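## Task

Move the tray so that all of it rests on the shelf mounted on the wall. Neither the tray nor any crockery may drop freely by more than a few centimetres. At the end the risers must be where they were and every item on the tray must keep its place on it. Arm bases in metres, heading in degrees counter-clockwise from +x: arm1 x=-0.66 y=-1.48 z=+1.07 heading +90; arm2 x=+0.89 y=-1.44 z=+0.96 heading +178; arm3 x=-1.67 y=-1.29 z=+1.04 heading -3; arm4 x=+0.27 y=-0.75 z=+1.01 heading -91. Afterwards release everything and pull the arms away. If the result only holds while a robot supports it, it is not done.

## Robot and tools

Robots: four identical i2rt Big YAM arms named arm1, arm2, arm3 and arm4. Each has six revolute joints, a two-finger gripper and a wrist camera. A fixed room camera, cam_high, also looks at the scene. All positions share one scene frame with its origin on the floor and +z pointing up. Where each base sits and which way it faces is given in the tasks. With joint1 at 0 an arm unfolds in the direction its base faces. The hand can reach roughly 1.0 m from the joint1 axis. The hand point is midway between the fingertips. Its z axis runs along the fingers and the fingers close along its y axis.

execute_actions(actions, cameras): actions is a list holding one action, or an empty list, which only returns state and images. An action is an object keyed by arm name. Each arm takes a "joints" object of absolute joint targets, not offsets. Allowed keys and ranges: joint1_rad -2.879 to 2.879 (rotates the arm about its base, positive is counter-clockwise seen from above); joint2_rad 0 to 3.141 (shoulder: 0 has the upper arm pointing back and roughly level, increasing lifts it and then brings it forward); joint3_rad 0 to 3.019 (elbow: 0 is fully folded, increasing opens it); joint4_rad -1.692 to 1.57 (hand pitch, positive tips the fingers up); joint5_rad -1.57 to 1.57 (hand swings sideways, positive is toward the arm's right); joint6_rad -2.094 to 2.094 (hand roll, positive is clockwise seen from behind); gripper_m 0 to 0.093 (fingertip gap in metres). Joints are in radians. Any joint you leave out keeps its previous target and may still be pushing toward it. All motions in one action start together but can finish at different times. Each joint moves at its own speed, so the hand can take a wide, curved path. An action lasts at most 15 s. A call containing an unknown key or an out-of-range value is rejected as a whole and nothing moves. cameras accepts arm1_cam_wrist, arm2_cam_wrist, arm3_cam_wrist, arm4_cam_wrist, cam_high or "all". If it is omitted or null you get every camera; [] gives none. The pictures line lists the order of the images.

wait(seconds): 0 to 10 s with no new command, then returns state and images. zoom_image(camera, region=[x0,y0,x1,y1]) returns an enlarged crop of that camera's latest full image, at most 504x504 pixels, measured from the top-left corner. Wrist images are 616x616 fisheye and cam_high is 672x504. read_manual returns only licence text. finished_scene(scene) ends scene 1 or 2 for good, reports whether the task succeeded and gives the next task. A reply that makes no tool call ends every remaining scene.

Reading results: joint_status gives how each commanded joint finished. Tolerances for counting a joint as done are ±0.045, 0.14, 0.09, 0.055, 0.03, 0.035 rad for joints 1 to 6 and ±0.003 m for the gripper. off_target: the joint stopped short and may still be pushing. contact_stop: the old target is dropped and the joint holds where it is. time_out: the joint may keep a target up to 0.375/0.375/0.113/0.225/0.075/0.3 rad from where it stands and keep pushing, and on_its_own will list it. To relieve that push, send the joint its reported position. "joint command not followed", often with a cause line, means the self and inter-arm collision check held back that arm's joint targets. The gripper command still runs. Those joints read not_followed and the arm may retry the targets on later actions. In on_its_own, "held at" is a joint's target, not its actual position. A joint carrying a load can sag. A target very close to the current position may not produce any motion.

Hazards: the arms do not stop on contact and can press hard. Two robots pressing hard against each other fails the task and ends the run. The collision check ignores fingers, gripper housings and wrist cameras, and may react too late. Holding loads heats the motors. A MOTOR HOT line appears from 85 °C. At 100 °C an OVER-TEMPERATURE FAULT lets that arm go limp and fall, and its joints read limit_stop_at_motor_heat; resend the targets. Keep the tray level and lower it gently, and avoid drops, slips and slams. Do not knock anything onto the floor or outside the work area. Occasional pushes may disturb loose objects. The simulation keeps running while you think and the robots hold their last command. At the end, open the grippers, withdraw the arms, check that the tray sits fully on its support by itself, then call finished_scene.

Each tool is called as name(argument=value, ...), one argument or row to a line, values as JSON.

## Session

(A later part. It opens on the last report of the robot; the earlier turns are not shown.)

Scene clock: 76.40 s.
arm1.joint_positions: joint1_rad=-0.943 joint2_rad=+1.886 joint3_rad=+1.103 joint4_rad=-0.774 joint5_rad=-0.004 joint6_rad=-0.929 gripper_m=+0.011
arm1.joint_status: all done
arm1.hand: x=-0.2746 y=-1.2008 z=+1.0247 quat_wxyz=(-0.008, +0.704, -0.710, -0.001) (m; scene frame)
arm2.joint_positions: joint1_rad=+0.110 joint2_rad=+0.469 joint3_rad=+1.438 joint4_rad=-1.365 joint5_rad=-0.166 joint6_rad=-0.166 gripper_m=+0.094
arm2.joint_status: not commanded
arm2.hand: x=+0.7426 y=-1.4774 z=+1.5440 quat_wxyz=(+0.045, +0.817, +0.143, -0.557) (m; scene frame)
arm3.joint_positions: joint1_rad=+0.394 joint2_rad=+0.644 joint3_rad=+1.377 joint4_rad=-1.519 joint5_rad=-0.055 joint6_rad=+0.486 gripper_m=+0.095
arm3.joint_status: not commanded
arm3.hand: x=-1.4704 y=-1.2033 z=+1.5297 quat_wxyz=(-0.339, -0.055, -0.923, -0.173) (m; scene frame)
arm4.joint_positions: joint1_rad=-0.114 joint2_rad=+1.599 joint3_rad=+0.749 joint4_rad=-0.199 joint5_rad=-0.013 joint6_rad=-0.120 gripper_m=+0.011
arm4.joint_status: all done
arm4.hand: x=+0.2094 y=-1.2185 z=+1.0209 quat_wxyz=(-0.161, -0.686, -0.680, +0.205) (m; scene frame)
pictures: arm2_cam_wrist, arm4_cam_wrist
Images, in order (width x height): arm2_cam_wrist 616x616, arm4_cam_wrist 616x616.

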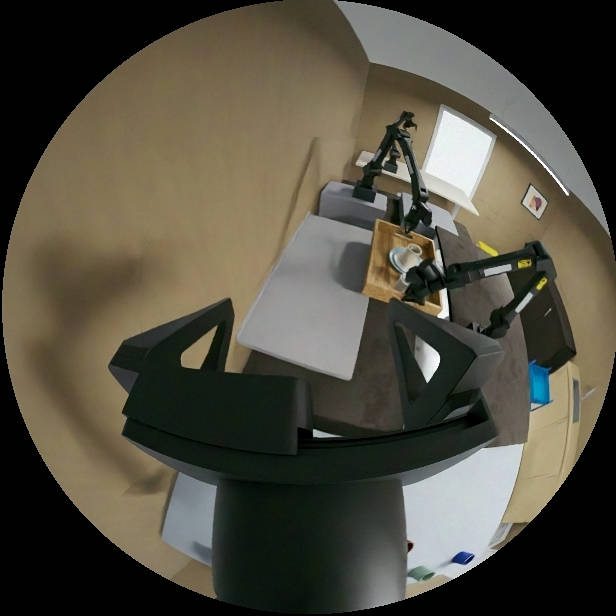

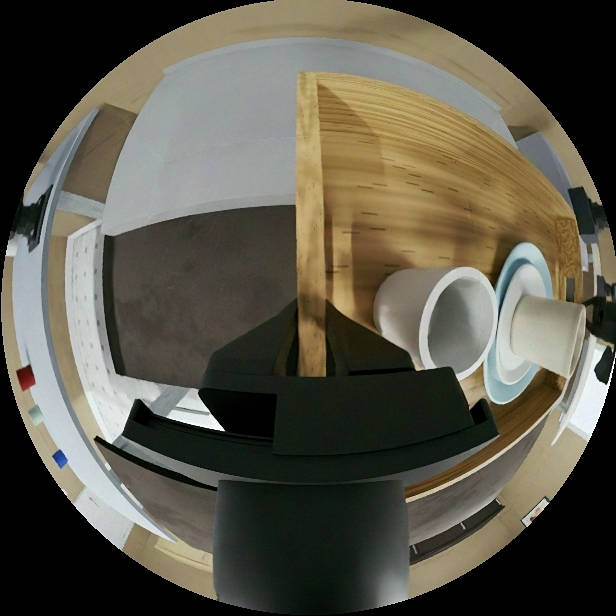

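execute_actions(
  actions=[
    {"arm1":{"joints":{"joint1_rad":-1.14,"joint2_rad":1.69,"joint3_rad":0.985,"joint4_rad":-0.735,"joint6_rad":-1.125}},"arm4":{"joints":{"joint1_rad":-0.068,"joint2_rad":1.74,"joint3_rad":1.105,"joint4_rad":-0.258,"joint6_rad":-0.075}}},
  ],
  cameras=["arm4_cam_wrist"],
)

execute_actions(
  actions=[
    {"arm1":{"joints":{"joint1_rad":-1.372,"joint2_rad":1.645,"joint3_rad":0.907,"joint4_rad":-0.712,"joint6_rad":-1.357}},"arm4":{"joints":{"joint1_rad":-0.047,"joint2_rad":1.925,"joint3_rad":1.435,"joint4_rad":-0.387,"joint6_rad":-0.06}}},
  ],
  cameras=["arm1_cam_wrist","arm4_cam_wrist"],
)

Scene clock: 81.83 s.
arm1.joint_positions: joint1_rad=-1.146 joint2_rad=+1.778 joint3_rad=+0.947 joint4_rad=-0.731 joint5_rad=+0.000 joint6_rad=-1.140 gripper_m=+0.011
arm1.joint_status: all done
arm1.hand: x=-0.2724 y=-1.3064 z=+1.0298 quat_wxyz=(-0.006, +0.706, -0.708, +0.001) (m; scene frame)
arm2.joint_positions: joint1_rad=+0.110 joint2_rad=+0.469 joint3_rad=+1.438 joint4_rad=-1.365 joint5_rad=-0.166 joint6_rad=-0.166 gripper_m=+0.094
arm2.joint_status: not commanded
arm2.hand: x=+0.7426 y=-1.4774 z=+1.5440 quat_wxyz=(+0.045, +0.817, +0.143, -0.557) (m; scene frame)
arm3.joint_positions: joint1_rad=+0.394 joint2_rad=+0.644 joint3_rad=+1.377 joint4_rad=-1.519 joint5_rad=-0.055 joint6_rad=+0.486 gripper_m=+0.095
arm3.joint_status: not commanded
arm3.hand: x=-1.4704 y=-1.2033 z=+1.5297 quat_wxyz=(-0.339, -0.055, -0.923, -0.173) (m; scene frame)
arm4.joint_positions: joint1_rad=-0.081 joint2_rad=+1.799 joint3_rad=+1.038 joint4_rad=-0.277 joint5_rad=-0.005 joint6_rad=-0.101 gripper_m=+0.011
arm4.joint_status: all done
arm4.hand: x=+0.2132 y=-1.3195 z=+1.0227 quat_wxyz=(-0.166, -0.681, -0.682, +0.207) (m; scene frame)
pictures: arm4_cam_wrist
Images, in order (width x height): arm4_cam_wrist 616x616.

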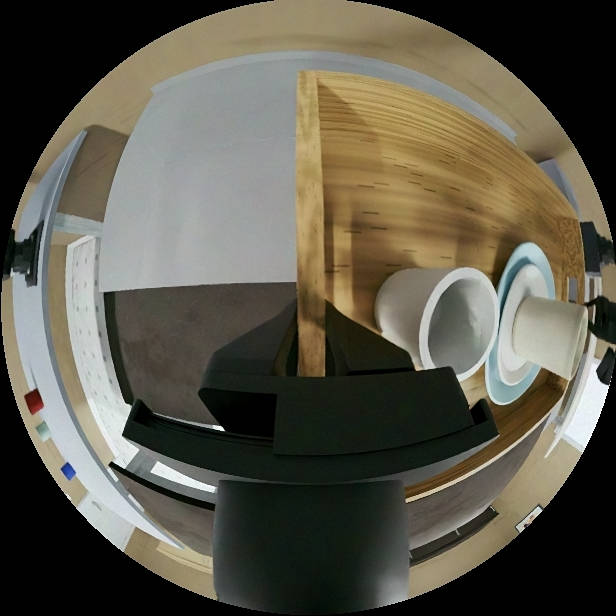

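Scene clock: 83.00 s.
arm1.joint_positions: joint1_rad=-1.373 joint2_rad=+1.730 joint3_rad=+0.870 joint4_rad=-0.711 joint5_rad=-0.002 joint6_rad=-1.372 gripper_m=+0.011
arm1.joint_status: all done
arm1.hand: x=-0.2700 y=-1.4033 z=+1.0286 quat_wxyz=(-0.002, +0.708, -0.706, -0.001) (m; scene frame)
arm2.joint_positions: joint1_rad=+0.110 joint2_rad=+0.469 joint3_rad=+1.438 joint4_rad=-1.365 joint5_rad=-0.166 joint6_rad=-0.166 gripper_m=+0.094
arm2.joint_status: not commanded
arm2.hand: x=+0.7426 y=-1.4774 z=+1.5440 quat_wxyz=(+0.045, +0.817, +0.143, -0.557) (m; scene frame)
arm3.joint_positions: joint1_rad=+0.394 joint2_rad=+0.644 joint3_rad=+1.377 joint4_rad=-1.519 joint5_rad=-0.055 joint6_rad=+0.486 gripper_m=+0.095
arm3.joint_status: not commanded
arm3.hand: x=-1.4704 y=-1.2033 z=+1.5297 quat_wxyz=(-0.339, -0.055, -0.923, -0.173) (m; scene frame)
arm4.joint_positions: joint1_rad=-0.061 joint2_rad=+1.998 joint3_rad=+1.353 joint4_rad=-0.403 joint5_rad=-0.001 joint6_rad=-0.088 gripper_m=+0.011
arm4.joint_status: all done
arm4.hand: x=+0.2163 y=-1.4136 z=+1.0185 quat_wxyz=(-0.165, -0.680, -0.686, +0.202) (m; scene frame)
pictures: arm1_cam_wrist, arm4_cam_wrist
Images, in order (width x height): arm1_cam_wrist 616x616, arm4_cam_wrist 616x616.

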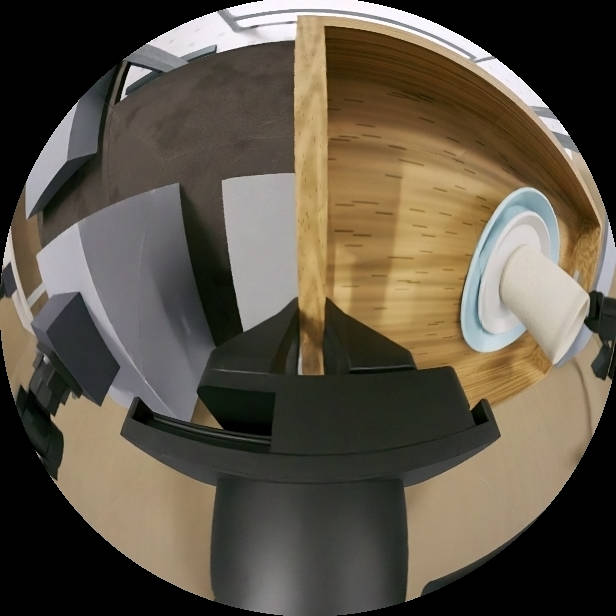

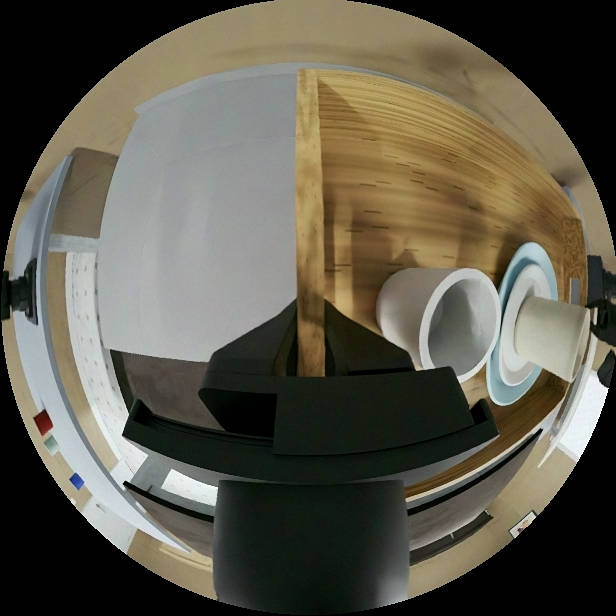

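execute_actions(
  actions=[
    {"arm1":{"joints":{"joint1_rad":-1.62,"joint2_rad":1.635,"joint3_rad":0.892,"joint4_rad":-0.705,"joint6_rad":-1.61}},"arm4":{"joints":{"joint1_rad":-0.035,"joint2_rad":2.14,"joint3_rad":1.855,"joint4_rad":-0.565,"joint6_rad":-0.05}}},
  ],
  cameras=[],
)

execute_actions(
  actions=[
    {"arm1":{"joints":{"joint1_rad":-1.7,"joint2_rad":1.755,"joint3_rad":0.89,"joint4_rad":-0.61,"joint6_rad":-1.69}},"arm4":{"joints":{"joint2_rad":2.26,"joint3_rad":1.98,"joint4_rad":-0.565}}},
  ],
  cameras=["arm1_cam_wrist","arm4_cam_wrist","arm2_cam_wrist"],
)

Scene clock: 91.43 s.
arm1.joint_positions: joint1_rad=-1.618 joint2_rad=+1.721 joint3_rad=+0.853 joint4_rad=-0.711 joint5_rad=+0.002 joint6_rad=-1.620 gripper_m=+0.011
arm1.joint_status: all done
arm1.hand: x=-0.2697 y=-1.5006 z=+1.0274 quat_wxyz=(+0.002, +0.709, -0.705, -0.002) (m; scene frame)
arm2.joint_positions: joint1_rad=+0.110 joint2_rad=+0.469 joint3_rad=+1.438 joint4_rad=-1.365 joint5_rad=-0.166 joint6_rad=-0.166 gripper_m=+0.094
arm2.joint_status: not commanded
arm2.hand: x=+0.7426 y=-1.4774 z=+1.5440 quat_wxyz=(+0.045, +0.817, +0.143, -0.557) (m; scene frame)
arm3.joint_positions: joint1_rad=+0.394 joint2_rad=+0.644 joint3_rad=+1.377 joint4_rad=-1.519 joint5_rad=-0.055 joint6_rad=+0.486 gripper_m=+0.095
arm3.joint_status: not commanded
arm3.hand: x=-1.4704 y=-1.2033 z=+1.5297 quat_wxyz=(-0.339, -0.055, -0.923, -0.173) (m; scene frame)
arm4.joint_positions: joint1_rad=-0.049 joint2_rad=+2.222 joint3_rad=+1.752 joint4_rad=-0.584 joint5_rad=-0.002 joint6_rad=-0.074 gripper_m=+0.011
arm4.joint_status: joint3_rad time_out (moved +0.399 of +0.502); the others done
arm4.on_its_own: joint3_rad reads +1.752 and still pushes toward +1.855 since a time_out
arm4.hand: x=+0.2170 y=-1.5131 z=+1.0190 quat_wxyz=(-0.166, -0.681, -0.685, +0.198) (m; scene frame)
pictures: none
No camera images: the call's "cameras" was empty. Leave "cameras" out to get every camera's image.

not run: a stop came earlier in this reply.

execute_actions(
  actions=[
    {"arm1":{"joints":{"joint1_rad":-1.7,"joint2_rad":1.755,"joint3_rad":0.89,"joint4_rad":-0.61,"joint6_rad":-1.69}},"arm4":{"joints":{"joint2_rad":2.26,"joint3_rad":1.995,"joint4_rad":-0.555}}},
  ],
  cameras=["arm1_cam_wrist","arm4_cam_wrist","arm2_cam_wrist"],
)

Scene clock: 95.23 s.
arm1.joint_positions: joint1_rad=-1.696 joint2_rad=+1.813 joint3_rad=+0.851 joint4_rad=-0.619 joint5_rad=+0.001 joint6_rad=-1.694 gripper_m=+0.011
arm1.joint_status: all done
arm1.hand: x=-0.2683 y=-1.5313 z=+0.9928 quat_wxyz=(+0.002, +0.708, -0.706, -0.003) (m; scene frame)
arm2.joint_positions: joint1_rad=+0.110 joint2_rad=+0.469 joint3_rad=+1.438 joint4_rad=-1.365 joint5_rad=-0.166 joint6_rad=-0.166 gripper_m=+0.094
arm2.joint_status: not commanded
arm2.hand: x=+0.7426 y=-1.4774 z=+1.5440 quat_wxyz=(+0.045, +0.817, +0.143, -0.557) (m; scene frame)
arm3.joint_positions: joint1_rad=+0.394 joint2_rad=+0.644 joint3_rad=+1.377 joint4_rad=-1.519 joint5_rad=-0.055 joint6_rad=+0.486 gripper_m=+0.095
arm3.joint_status: not commanded
arm3.hand: x=-1.4704 y=-1.2033 z=+1.5297 quat_wxyz=(-0.339, -0.055, -0.923, -0.173) (m; scene frame)
arm4.joint_positions: joint1_rad=-0.043 joint2_rad=+2.351 joint3_rad=+1.884 joint4_rad=-0.585 joint5_rad=+0.003 joint6_rad=-0.072 gripper_m=+0.011
arm4.joint_status: joint3_rad time_out (moved +0.132 of +0.243); the others done
arm4.on_its_own: joint3_rad reads +1.884 and still pushes toward +1.995 since a time_out
arm4.hand: x=+0.2188 y=-1.5453 z=+0.9811 quat_wxyz=(-0.166, -0.680, -0.686, +0.199) (m; scene frame)
pictures: arm1_cam_wrist, arm2_cam_wrist, arm4_cam_wrist
Images, in order (width x height): arm1_cam_wrist 616x616, arm2_cam_wrist 616x616, arm4_cam_wrist 616x616.

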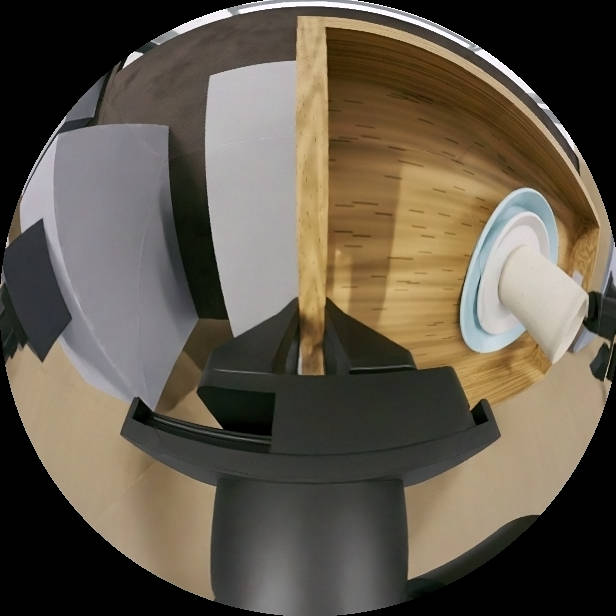

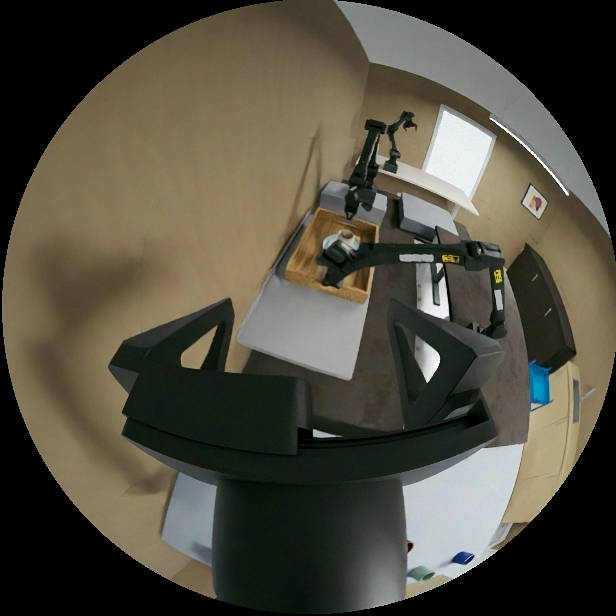

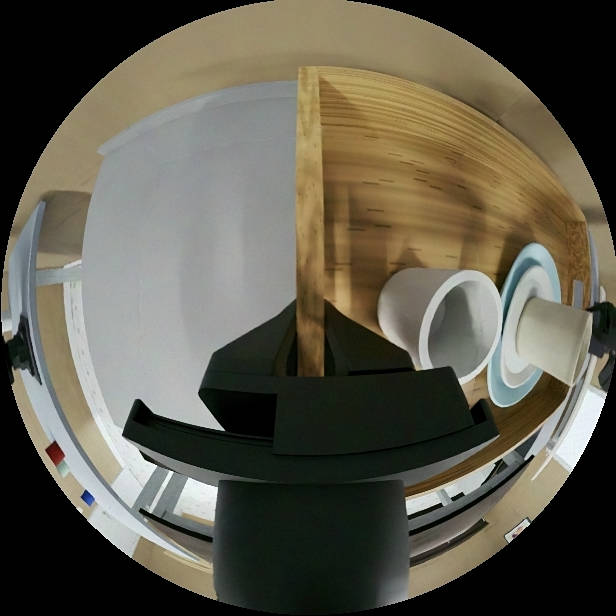

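Lowering in small steps until the shelf takes the load.

execute_actions(
  actions=[
    {"arm1":{"joints":{"joint2_rad":1.81,"joint4_rad":-0.555}},"arm4":{"joints":{"joint2_rad":2.295,"joint4_rad":-0.525}}},
  ],
  cameras=[],
)

execute_actions(
  actions=[
    {"arm1":{"joints":{"joint2_rad":1.855,"joint4_rad":-0.51}},"arm4":{"joints":{"joint2_rad":2.325,"joint4_rad":-0.5}}},
  ],
  cameras=["arm1_cam_wrist"],
)

Scene clock: 99.17 s.
arm1.joint_positions: joint1_rad=-1.696 joint2_rad=+1.861 joint3_rad=+0.851 joint4_rad=-0.572 joint5_rad=-0.002 joint6_rad=-1.695 gripper_m=+0.011
arm1.joint_status: all done
arm1.hand: x=-0.2671 y=-1.5309 z=+0.9747 quat_wxyz=(+0.001, +0.708, -0.706, -0.005) (m; scene frame)
arm2.joint_positions: joint1_rad=+0.110 joint2_rad=+0.469 joint3_rad=+1.438 joint4_rad=-1.365 joint5_rad=-0.166 joint6_rad=-0.166 gripper_m=+0.094
arm2.joint_status: not commanded
arm2.hand: x=+0.7426 y=-1.4774 z=+1.5440 quat_wxyz=(+0.045, +0.817, +0.143, -0.557) (m; scene frame)
arm3.joint_positions: joint1_rad=+0.394 joint2_rad=+0.644 joint3_rad=+1.377 joint4_rad=-1.519 joint5_rad=-0.055 joint6_rad=+0.486 gripper_m=+0.095
arm3.joint_status: not commanded
arm3.hand: x=-1.4704 y=-1.2033 z=+1.5297 quat_wxyz=(-0.339, -0.055, -0.923, -0.173) (m; scene frame)
arm4.joint_positions: joint1_rad=-0.041 joint2_rad=+2.373 joint3_rad=+1.884 joint4_rad=-0.575 joint5_rad=+0.000 joint6_rad=-0.070 gripper_m=+0.011
arm4.joint_status: all done
arm4.on_its_own: joint3_rad reads +1.884 and still pushes toward +1.995 since a time_out
arm4.hand: x=+0.2205 y=-1.5438 z=+0.9651 quat_wxyz=(-0.163, -0.681, -0.687, +0.193) (m; scene frame)
pictures: none
No camera images: the call's "cameras" was empty. Leave "cameras" out to get every camera's image.

Scene clock: 100.73 s.
arm1.joint_positions: joint1_rad=-1.696 joint2_rad=+1.902 joint3_rad=+0.851 joint4_rad=-0.529 joint5_rad=-0.002 joint6_rad=-1.695 gripper_m=+0.011
arm1.joint_status: all done
arm1.hand: x=-0.2660 y=-1.5309 z=+0.9592 quat_wxyz=(+0.000, +0.708, -0.706, -0.004) (m; scene frame)
arm2.joint_positions: joint1_rad=+0.110 joint2_rad=+0.469 joint3_rad=+1.438 joint4_rad=-1.365 joint5_rad=-0.166 joint6_rad=-0.166 gripper_m=+0.094
arm2.joint_status: not commanded
arm2.hand: x=+0.7426 y=-1.4774 z=+1.5440 quat_wxyz=(+0.045, +0.817, +0.143, -0.557) (m; scene frame)
arm3.joint_positions: joint1_rad=+0.394 joint2_rad=+0.644 joint3_rad=+1.377 joint4_rad=-1.519 joint5_rad=-0.055 joint6_rad=+0.486 gripper_m=+0.095
arm3.joint_status: not commanded
arm3.hand: x=-1.4704 y=-1.2033 z=+1.5297 quat_wxyz=(-0.339, -0.055, -0.923, -0.173) (m; scene frame)
arm4.joint_positions: joint1_rad=-0.041 joint2_rad=+2.380 joint3_rad=+1.884 joint4_rad=-0.559 joint5_rad=-0.004 joint6_rad=-0.062 gripper_m=+0.011
arm4.joint_status: joint4_rad time_out (moved +0.016 of +0.075); the others done
arm4.on_its_own: joint3_rad reads +1.884 and still pushes toward +1.995 since a time_out; joint4_rad reads -0.559 and still pushes toward -0.500 since a time_out
arm4.hand: x=+0.2216 y=-1.5461 z=+0.9617 quat_wxyz=(-0.168, -0.682, -0.684, +0.194) (m; scene frame)
pictures: arm1_cam_wrist
Images, in order (width x height): arm1_cam_wrist 616x616.

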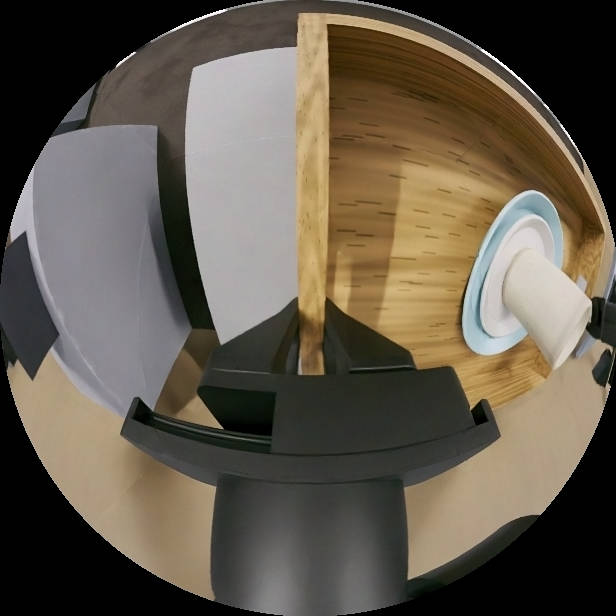

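execute_actions(
  actions=[
    {"arm1":{"joints":{"joint2_rad":1.91,"joint3_rad":0.86,"joint4_rad":-0.52}},"arm4":{"joints":{"joint2_rad":2.38,"joint3_rad":1.9,"joint4_rad":-0.55}}},
  ],
  cameras=[],
)

execute_actions(
  actions=[
    {"arm1":{"joints":{"gripper_m":0.035}},"arm4":{"joints":{"gripper_m":0.028}}},
  ],
  cameras=["arm1_cam_wrist","arm4_cam_wrist"],
)

Scene clock: 103.90 s.
arm1.joint_positions: joint1_rad=-1.696 joint2_rad=+1.926 joint3_rad=+0.850 joint4_rad=-0.515 joint5_rad=-0.006 joint6_rad=-1.695 gripper_m=+0.011
arm1.joint_status: all done
arm1.hand: x=-0.2689 y=-1.5299 z=+0.9500 quat_wxyz=(+0.002, +0.708, -0.706, -0.010) (m; scene frame)
arm2.joint_positions: joint1_rad=+0.110 joint2_rad=+0.469 joint3_rad=+1.438 joint4_rad=-1.365 joint5_rad=-0.166 joint6_rad=-0.166 gripper_m=+0.094
arm2.joint_status: not commanded
arm2.hand: x=+0.7426 y=-1.4774 z=+1.5440 quat_wxyz=(+0.045, +0.817, +0.143, -0.557) (m; scene frame)
arm3.joint_positions: joint1_rad=+0.394 joint2_rad=+0.644 joint3_rad=+1.377 joint4_rad=-1.519 joint5_rad=-0.055 joint6_rad=+0.486 gripper_m=+0.095
arm3.joint_status: not commanded
arm3.hand: x=-1.4704 y=-1.2033 z=+1.5297 quat_wxyz=(-0.339, -0.055, -0.923, -0.173) (m; scene frame)
arm4.joint_positions: joint1_rad=-0.041 joint2_rad=+2.386 joint3_rad=+1.883 joint4_rad=-0.559 joint5_rad=-0.004 joint6_rad=-0.059 gripper_m=+0.011
arm4.joint_status: all done
arm4.hand: x=+0.2213 y=-1.5447 z=+0.9566 quat_wxyz=(-0.167, -0.684, -0.684, +0.192) (m; scene frame)
pictures: none
No camera images: the call's "cameras" was empty. Leave "cameras" out to get every camera's image.

Scene clock: 104.90 s.
arm1.joint_positions: joint1_rad=-1.696 joint2_rad=+1.923 joint3_rad=+0.850 joint4_rad=-0.515 joint5_rad=-0.004 joint6_rad=-1.695 gripper_m=+0.035
arm1.joint_status: all done
arm1.hand: x=-0.2683 y=-1.5303 z=+0.9510 quat_wxyz=(+0.002, +0.708, -0.706, -0.008) (m; scene frame)
arm2.joint_positions: joint1_rad=+0.110 joint2_rad=+0.469 joint3_rad=+1.438 joint4_rad=-1.365 joint5_rad=-0.166 joint6_rad=-0.166 gripper_m=+0.094
arm2.joint_status: not commanded
arm2.hand: x=+0.7426 y=-1.4774 z=+1.5440 quat_wxyz=(+0.045, +0.817, +0.143, -0.557) (m; scene frame)
arm3.joint_positions: joint1_rad=+0.394 joint2_rad=+0.644 joint3_rad=+1.377 joint4_rad=-1.519 joint5_rad=-0.055 joint6_rad=+0.486 gripper_m=+0.095
arm3.joint_status: not commanded
arm3.hand: x=-1.4704 y=-1.2033 z=+1.5297 quat_wxyz=(-0.339, -0.055, -0.923, -0.173) (m; scene frame)
arm4.joint_positions: joint1_rad=-0.041 joint2_rad=+2.386 joint3_rad=+1.883 joint4_rad=-0.559 joint5_rad=-0.002 joint6_rad=-0.057 gripper_m=+0.028
arm4.joint_status: all done
arm4.hand: x=+0.2214 y=-1.5447 z=+0.9566 quat_wxyz=(-0.166, -0.685, -0.683, +0.192) (m; scene frame)
pictures: arm1_cam_wrist, arm4_cam_wrist
Images, in order (width x height): arm1_cam_wrist 616x616, arm4_cam_wrist 616x616.

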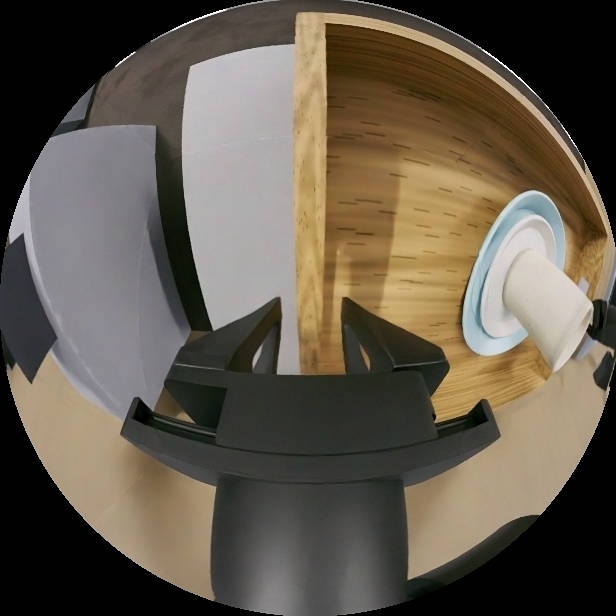

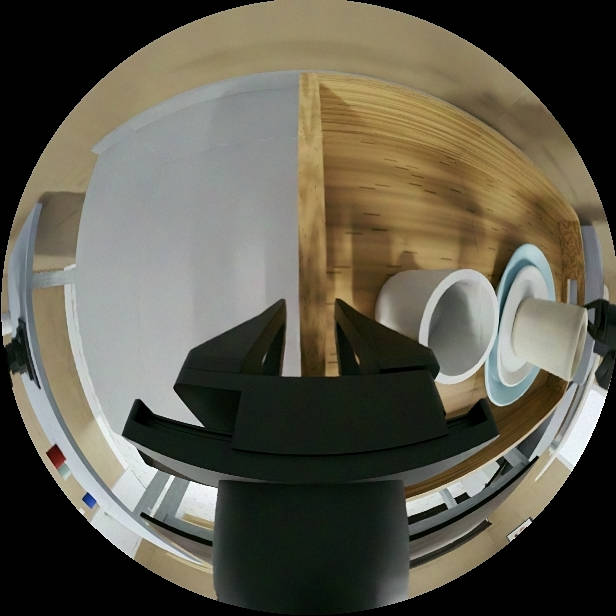

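execute_actions(
  actions=[
    {"arm1":{"joints":{"joint2_rad":1.74,"joint4_rad":-0.69,"gripper_m":0.06}},"arm4":{"joints":{"joint2_rad":2.2,"joint4_rad":-0.72}}},
  ],
  cameras=[],
)

execute_actions(
  actions=[
    {"arm1":{"joints":{"joint2_rad":1.0,"joint4_rad":-1.3,"joint1_rad":-1.2}},"arm4":{"joints":{"joint2_rad":1.2,"joint3_rad":1.3,"joint4_rad":-1.1}}},
  ],
  cameras=["arm2_cam_wrist","arm4_cam_wrist","cam_high"],
)

Scene clock: 109.73 s.
arm1.joint_positions: joint1_rad=-1.696 joint2_rad=+1.723 joint3_rad=+0.850 joint4_rad=-0.679 joint5_rad=-0.004 joint6_rad=-1.695 gripper_m=+0.060
arm1.joint_status: all done
arm1.hand: x=-0.2662 y=-1.5308 z=+1.0262 quat_wxyz=(-0.009, +0.708, -0.706, +0.007) (m; scene frame)
arm2.joint_positions: joint1_rad=+0.110 joint2_rad=+0.469 joint3_rad=+1.438 joint4_rad=-1.365 joint5_rad=-0.166 joint6_rad=-0.166 gripper_m=+0.094
arm2.joint_status: not commanded
arm2.hand: x=+0.7426 y=-1.4774 z=+1.5440 quat_wxyz=(+0.045, +0.817, +0.143, -0.557) (m; scene frame)
arm3.joint_positions: joint1_rad=+0.394 joint2_rad=+0.644 joint3_rad=+1.377 joint4_rad=-1.519 joint5_rad=-0.055 joint6_rad=+0.486 gripper_m=+0.095
arm3.joint_status: not commanded
arm3.hand: x=-1.4704 y=-1.2033 z=+1.5297 quat_wxyz=(-0.339, -0.055, -0.923, -0.173) (m; scene frame)
arm4.joint_positions: joint1_rad=-0.041 joint2_rad=+2.190 joint3_rad=+1.881 joint4_rad=-0.709 joint5_rad=-0.002 joint6_rad=-0.057 gripper_m=+0.028
arm4.joint_status: all done
arm4.hand: x=+0.2231 y=-1.5357 z=+1.0889 quat_wxyz=(-0.180, -0.680, -0.679, +0.208) (m; scene frame)
pictures: none
No camera images: the call's "cameras" was empty. Leave "cameras" out to get every camera's image.

Scene clock: 111.37 s.
arm1.joint_positions: joint1_rad=-1.210 joint2_rad=+0.995 joint3_rad=+0.850 joint4_rad=-1.289 joint5_rad=+0.000 joint6_rad=-1.695 gripper_m=+0.060
arm1.joint_status: all done
arm1.hand: x=-0.3948 y=-1.3826 z=+1.2565 quat_wxyz=(-0.056, +0.855, -0.514, +0.043) (m; scene frame)
arm2.joint_positions: joint1_rad=+0.110 joint2_rad=+0.469 joint3_rad=+1.438 joint4_rad=-1.365 joint5_rad=-0.166 joint6_rad=-0.166 gripper_m=+0.094
arm2.joint_status: not commanded
arm2.hand: x=+0.7426 y=-1.4774 z=+1.5440 quat_wxyz=(+0.045, +0.817, +0.143, -0.557) (m; scene frame)
arm3.joint_positions: joint1_rad=+0.394 joint2_rad=+0.644 joint3_rad=+1.377 joint4_rad=-1.519 joint5_rad=-0.055 joint6_rad=+0.486 gripper_m=+0.095
arm3.joint_status: not commanded
arm3.hand: x=-1.4704 y=-1.2033 z=+1.5297 quat_wxyz=(-0.339, -0.055, -0.923, -0.173) (m; scene frame)
arm4.joint_positions: joint1_rad=-0.041 joint2_rad=+1.190 joint3_rad=+1.294 joint4_rad=-1.089 joint5_rad=-0.002 joint6_rad=-0.057 gripper_m=+0.028
arm4.joint_status: all done
arm4.hand: x=+0.2461 y=-1.2053 z=+1.3553 quat_wxyz=(-0.191, -0.677, -0.676, +0.220) (m; scene frame)
pictures: arm2_cam_wrist, arm4_cam_wrist, cam_high
Images, in order (width x height): arm2_cam_wrist 616x616, arm4_cam_wrist 616x616, cam_high 672x504.

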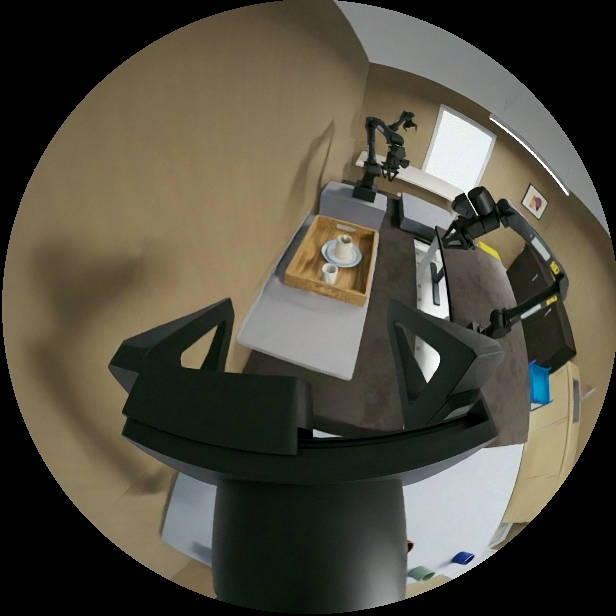

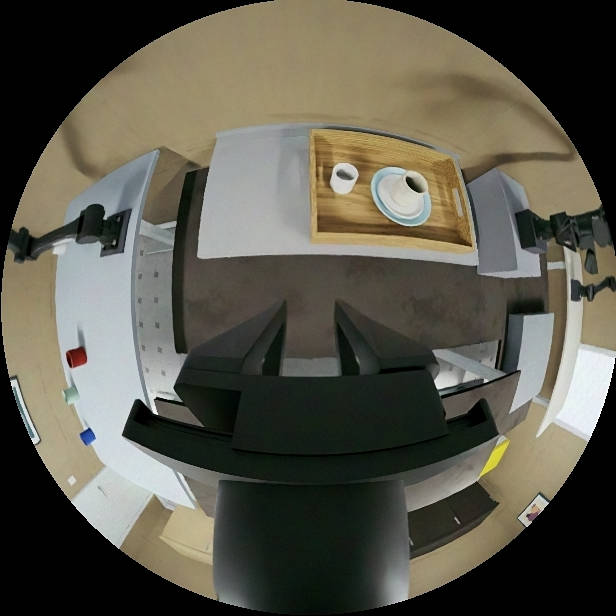

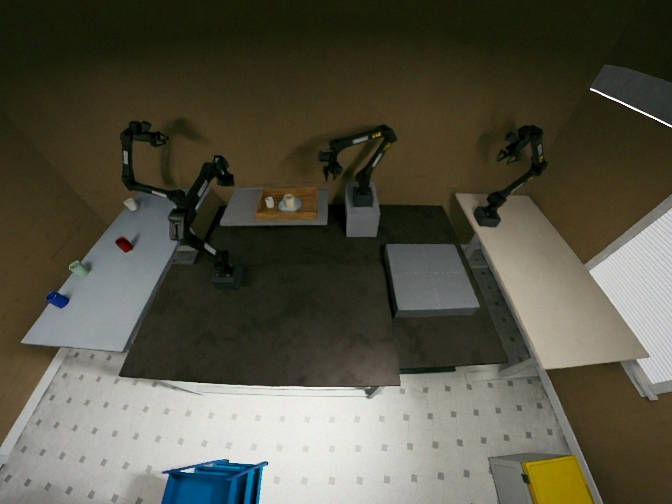

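finished_scene(
  scene=1,
)

The scene is finished: the task was done.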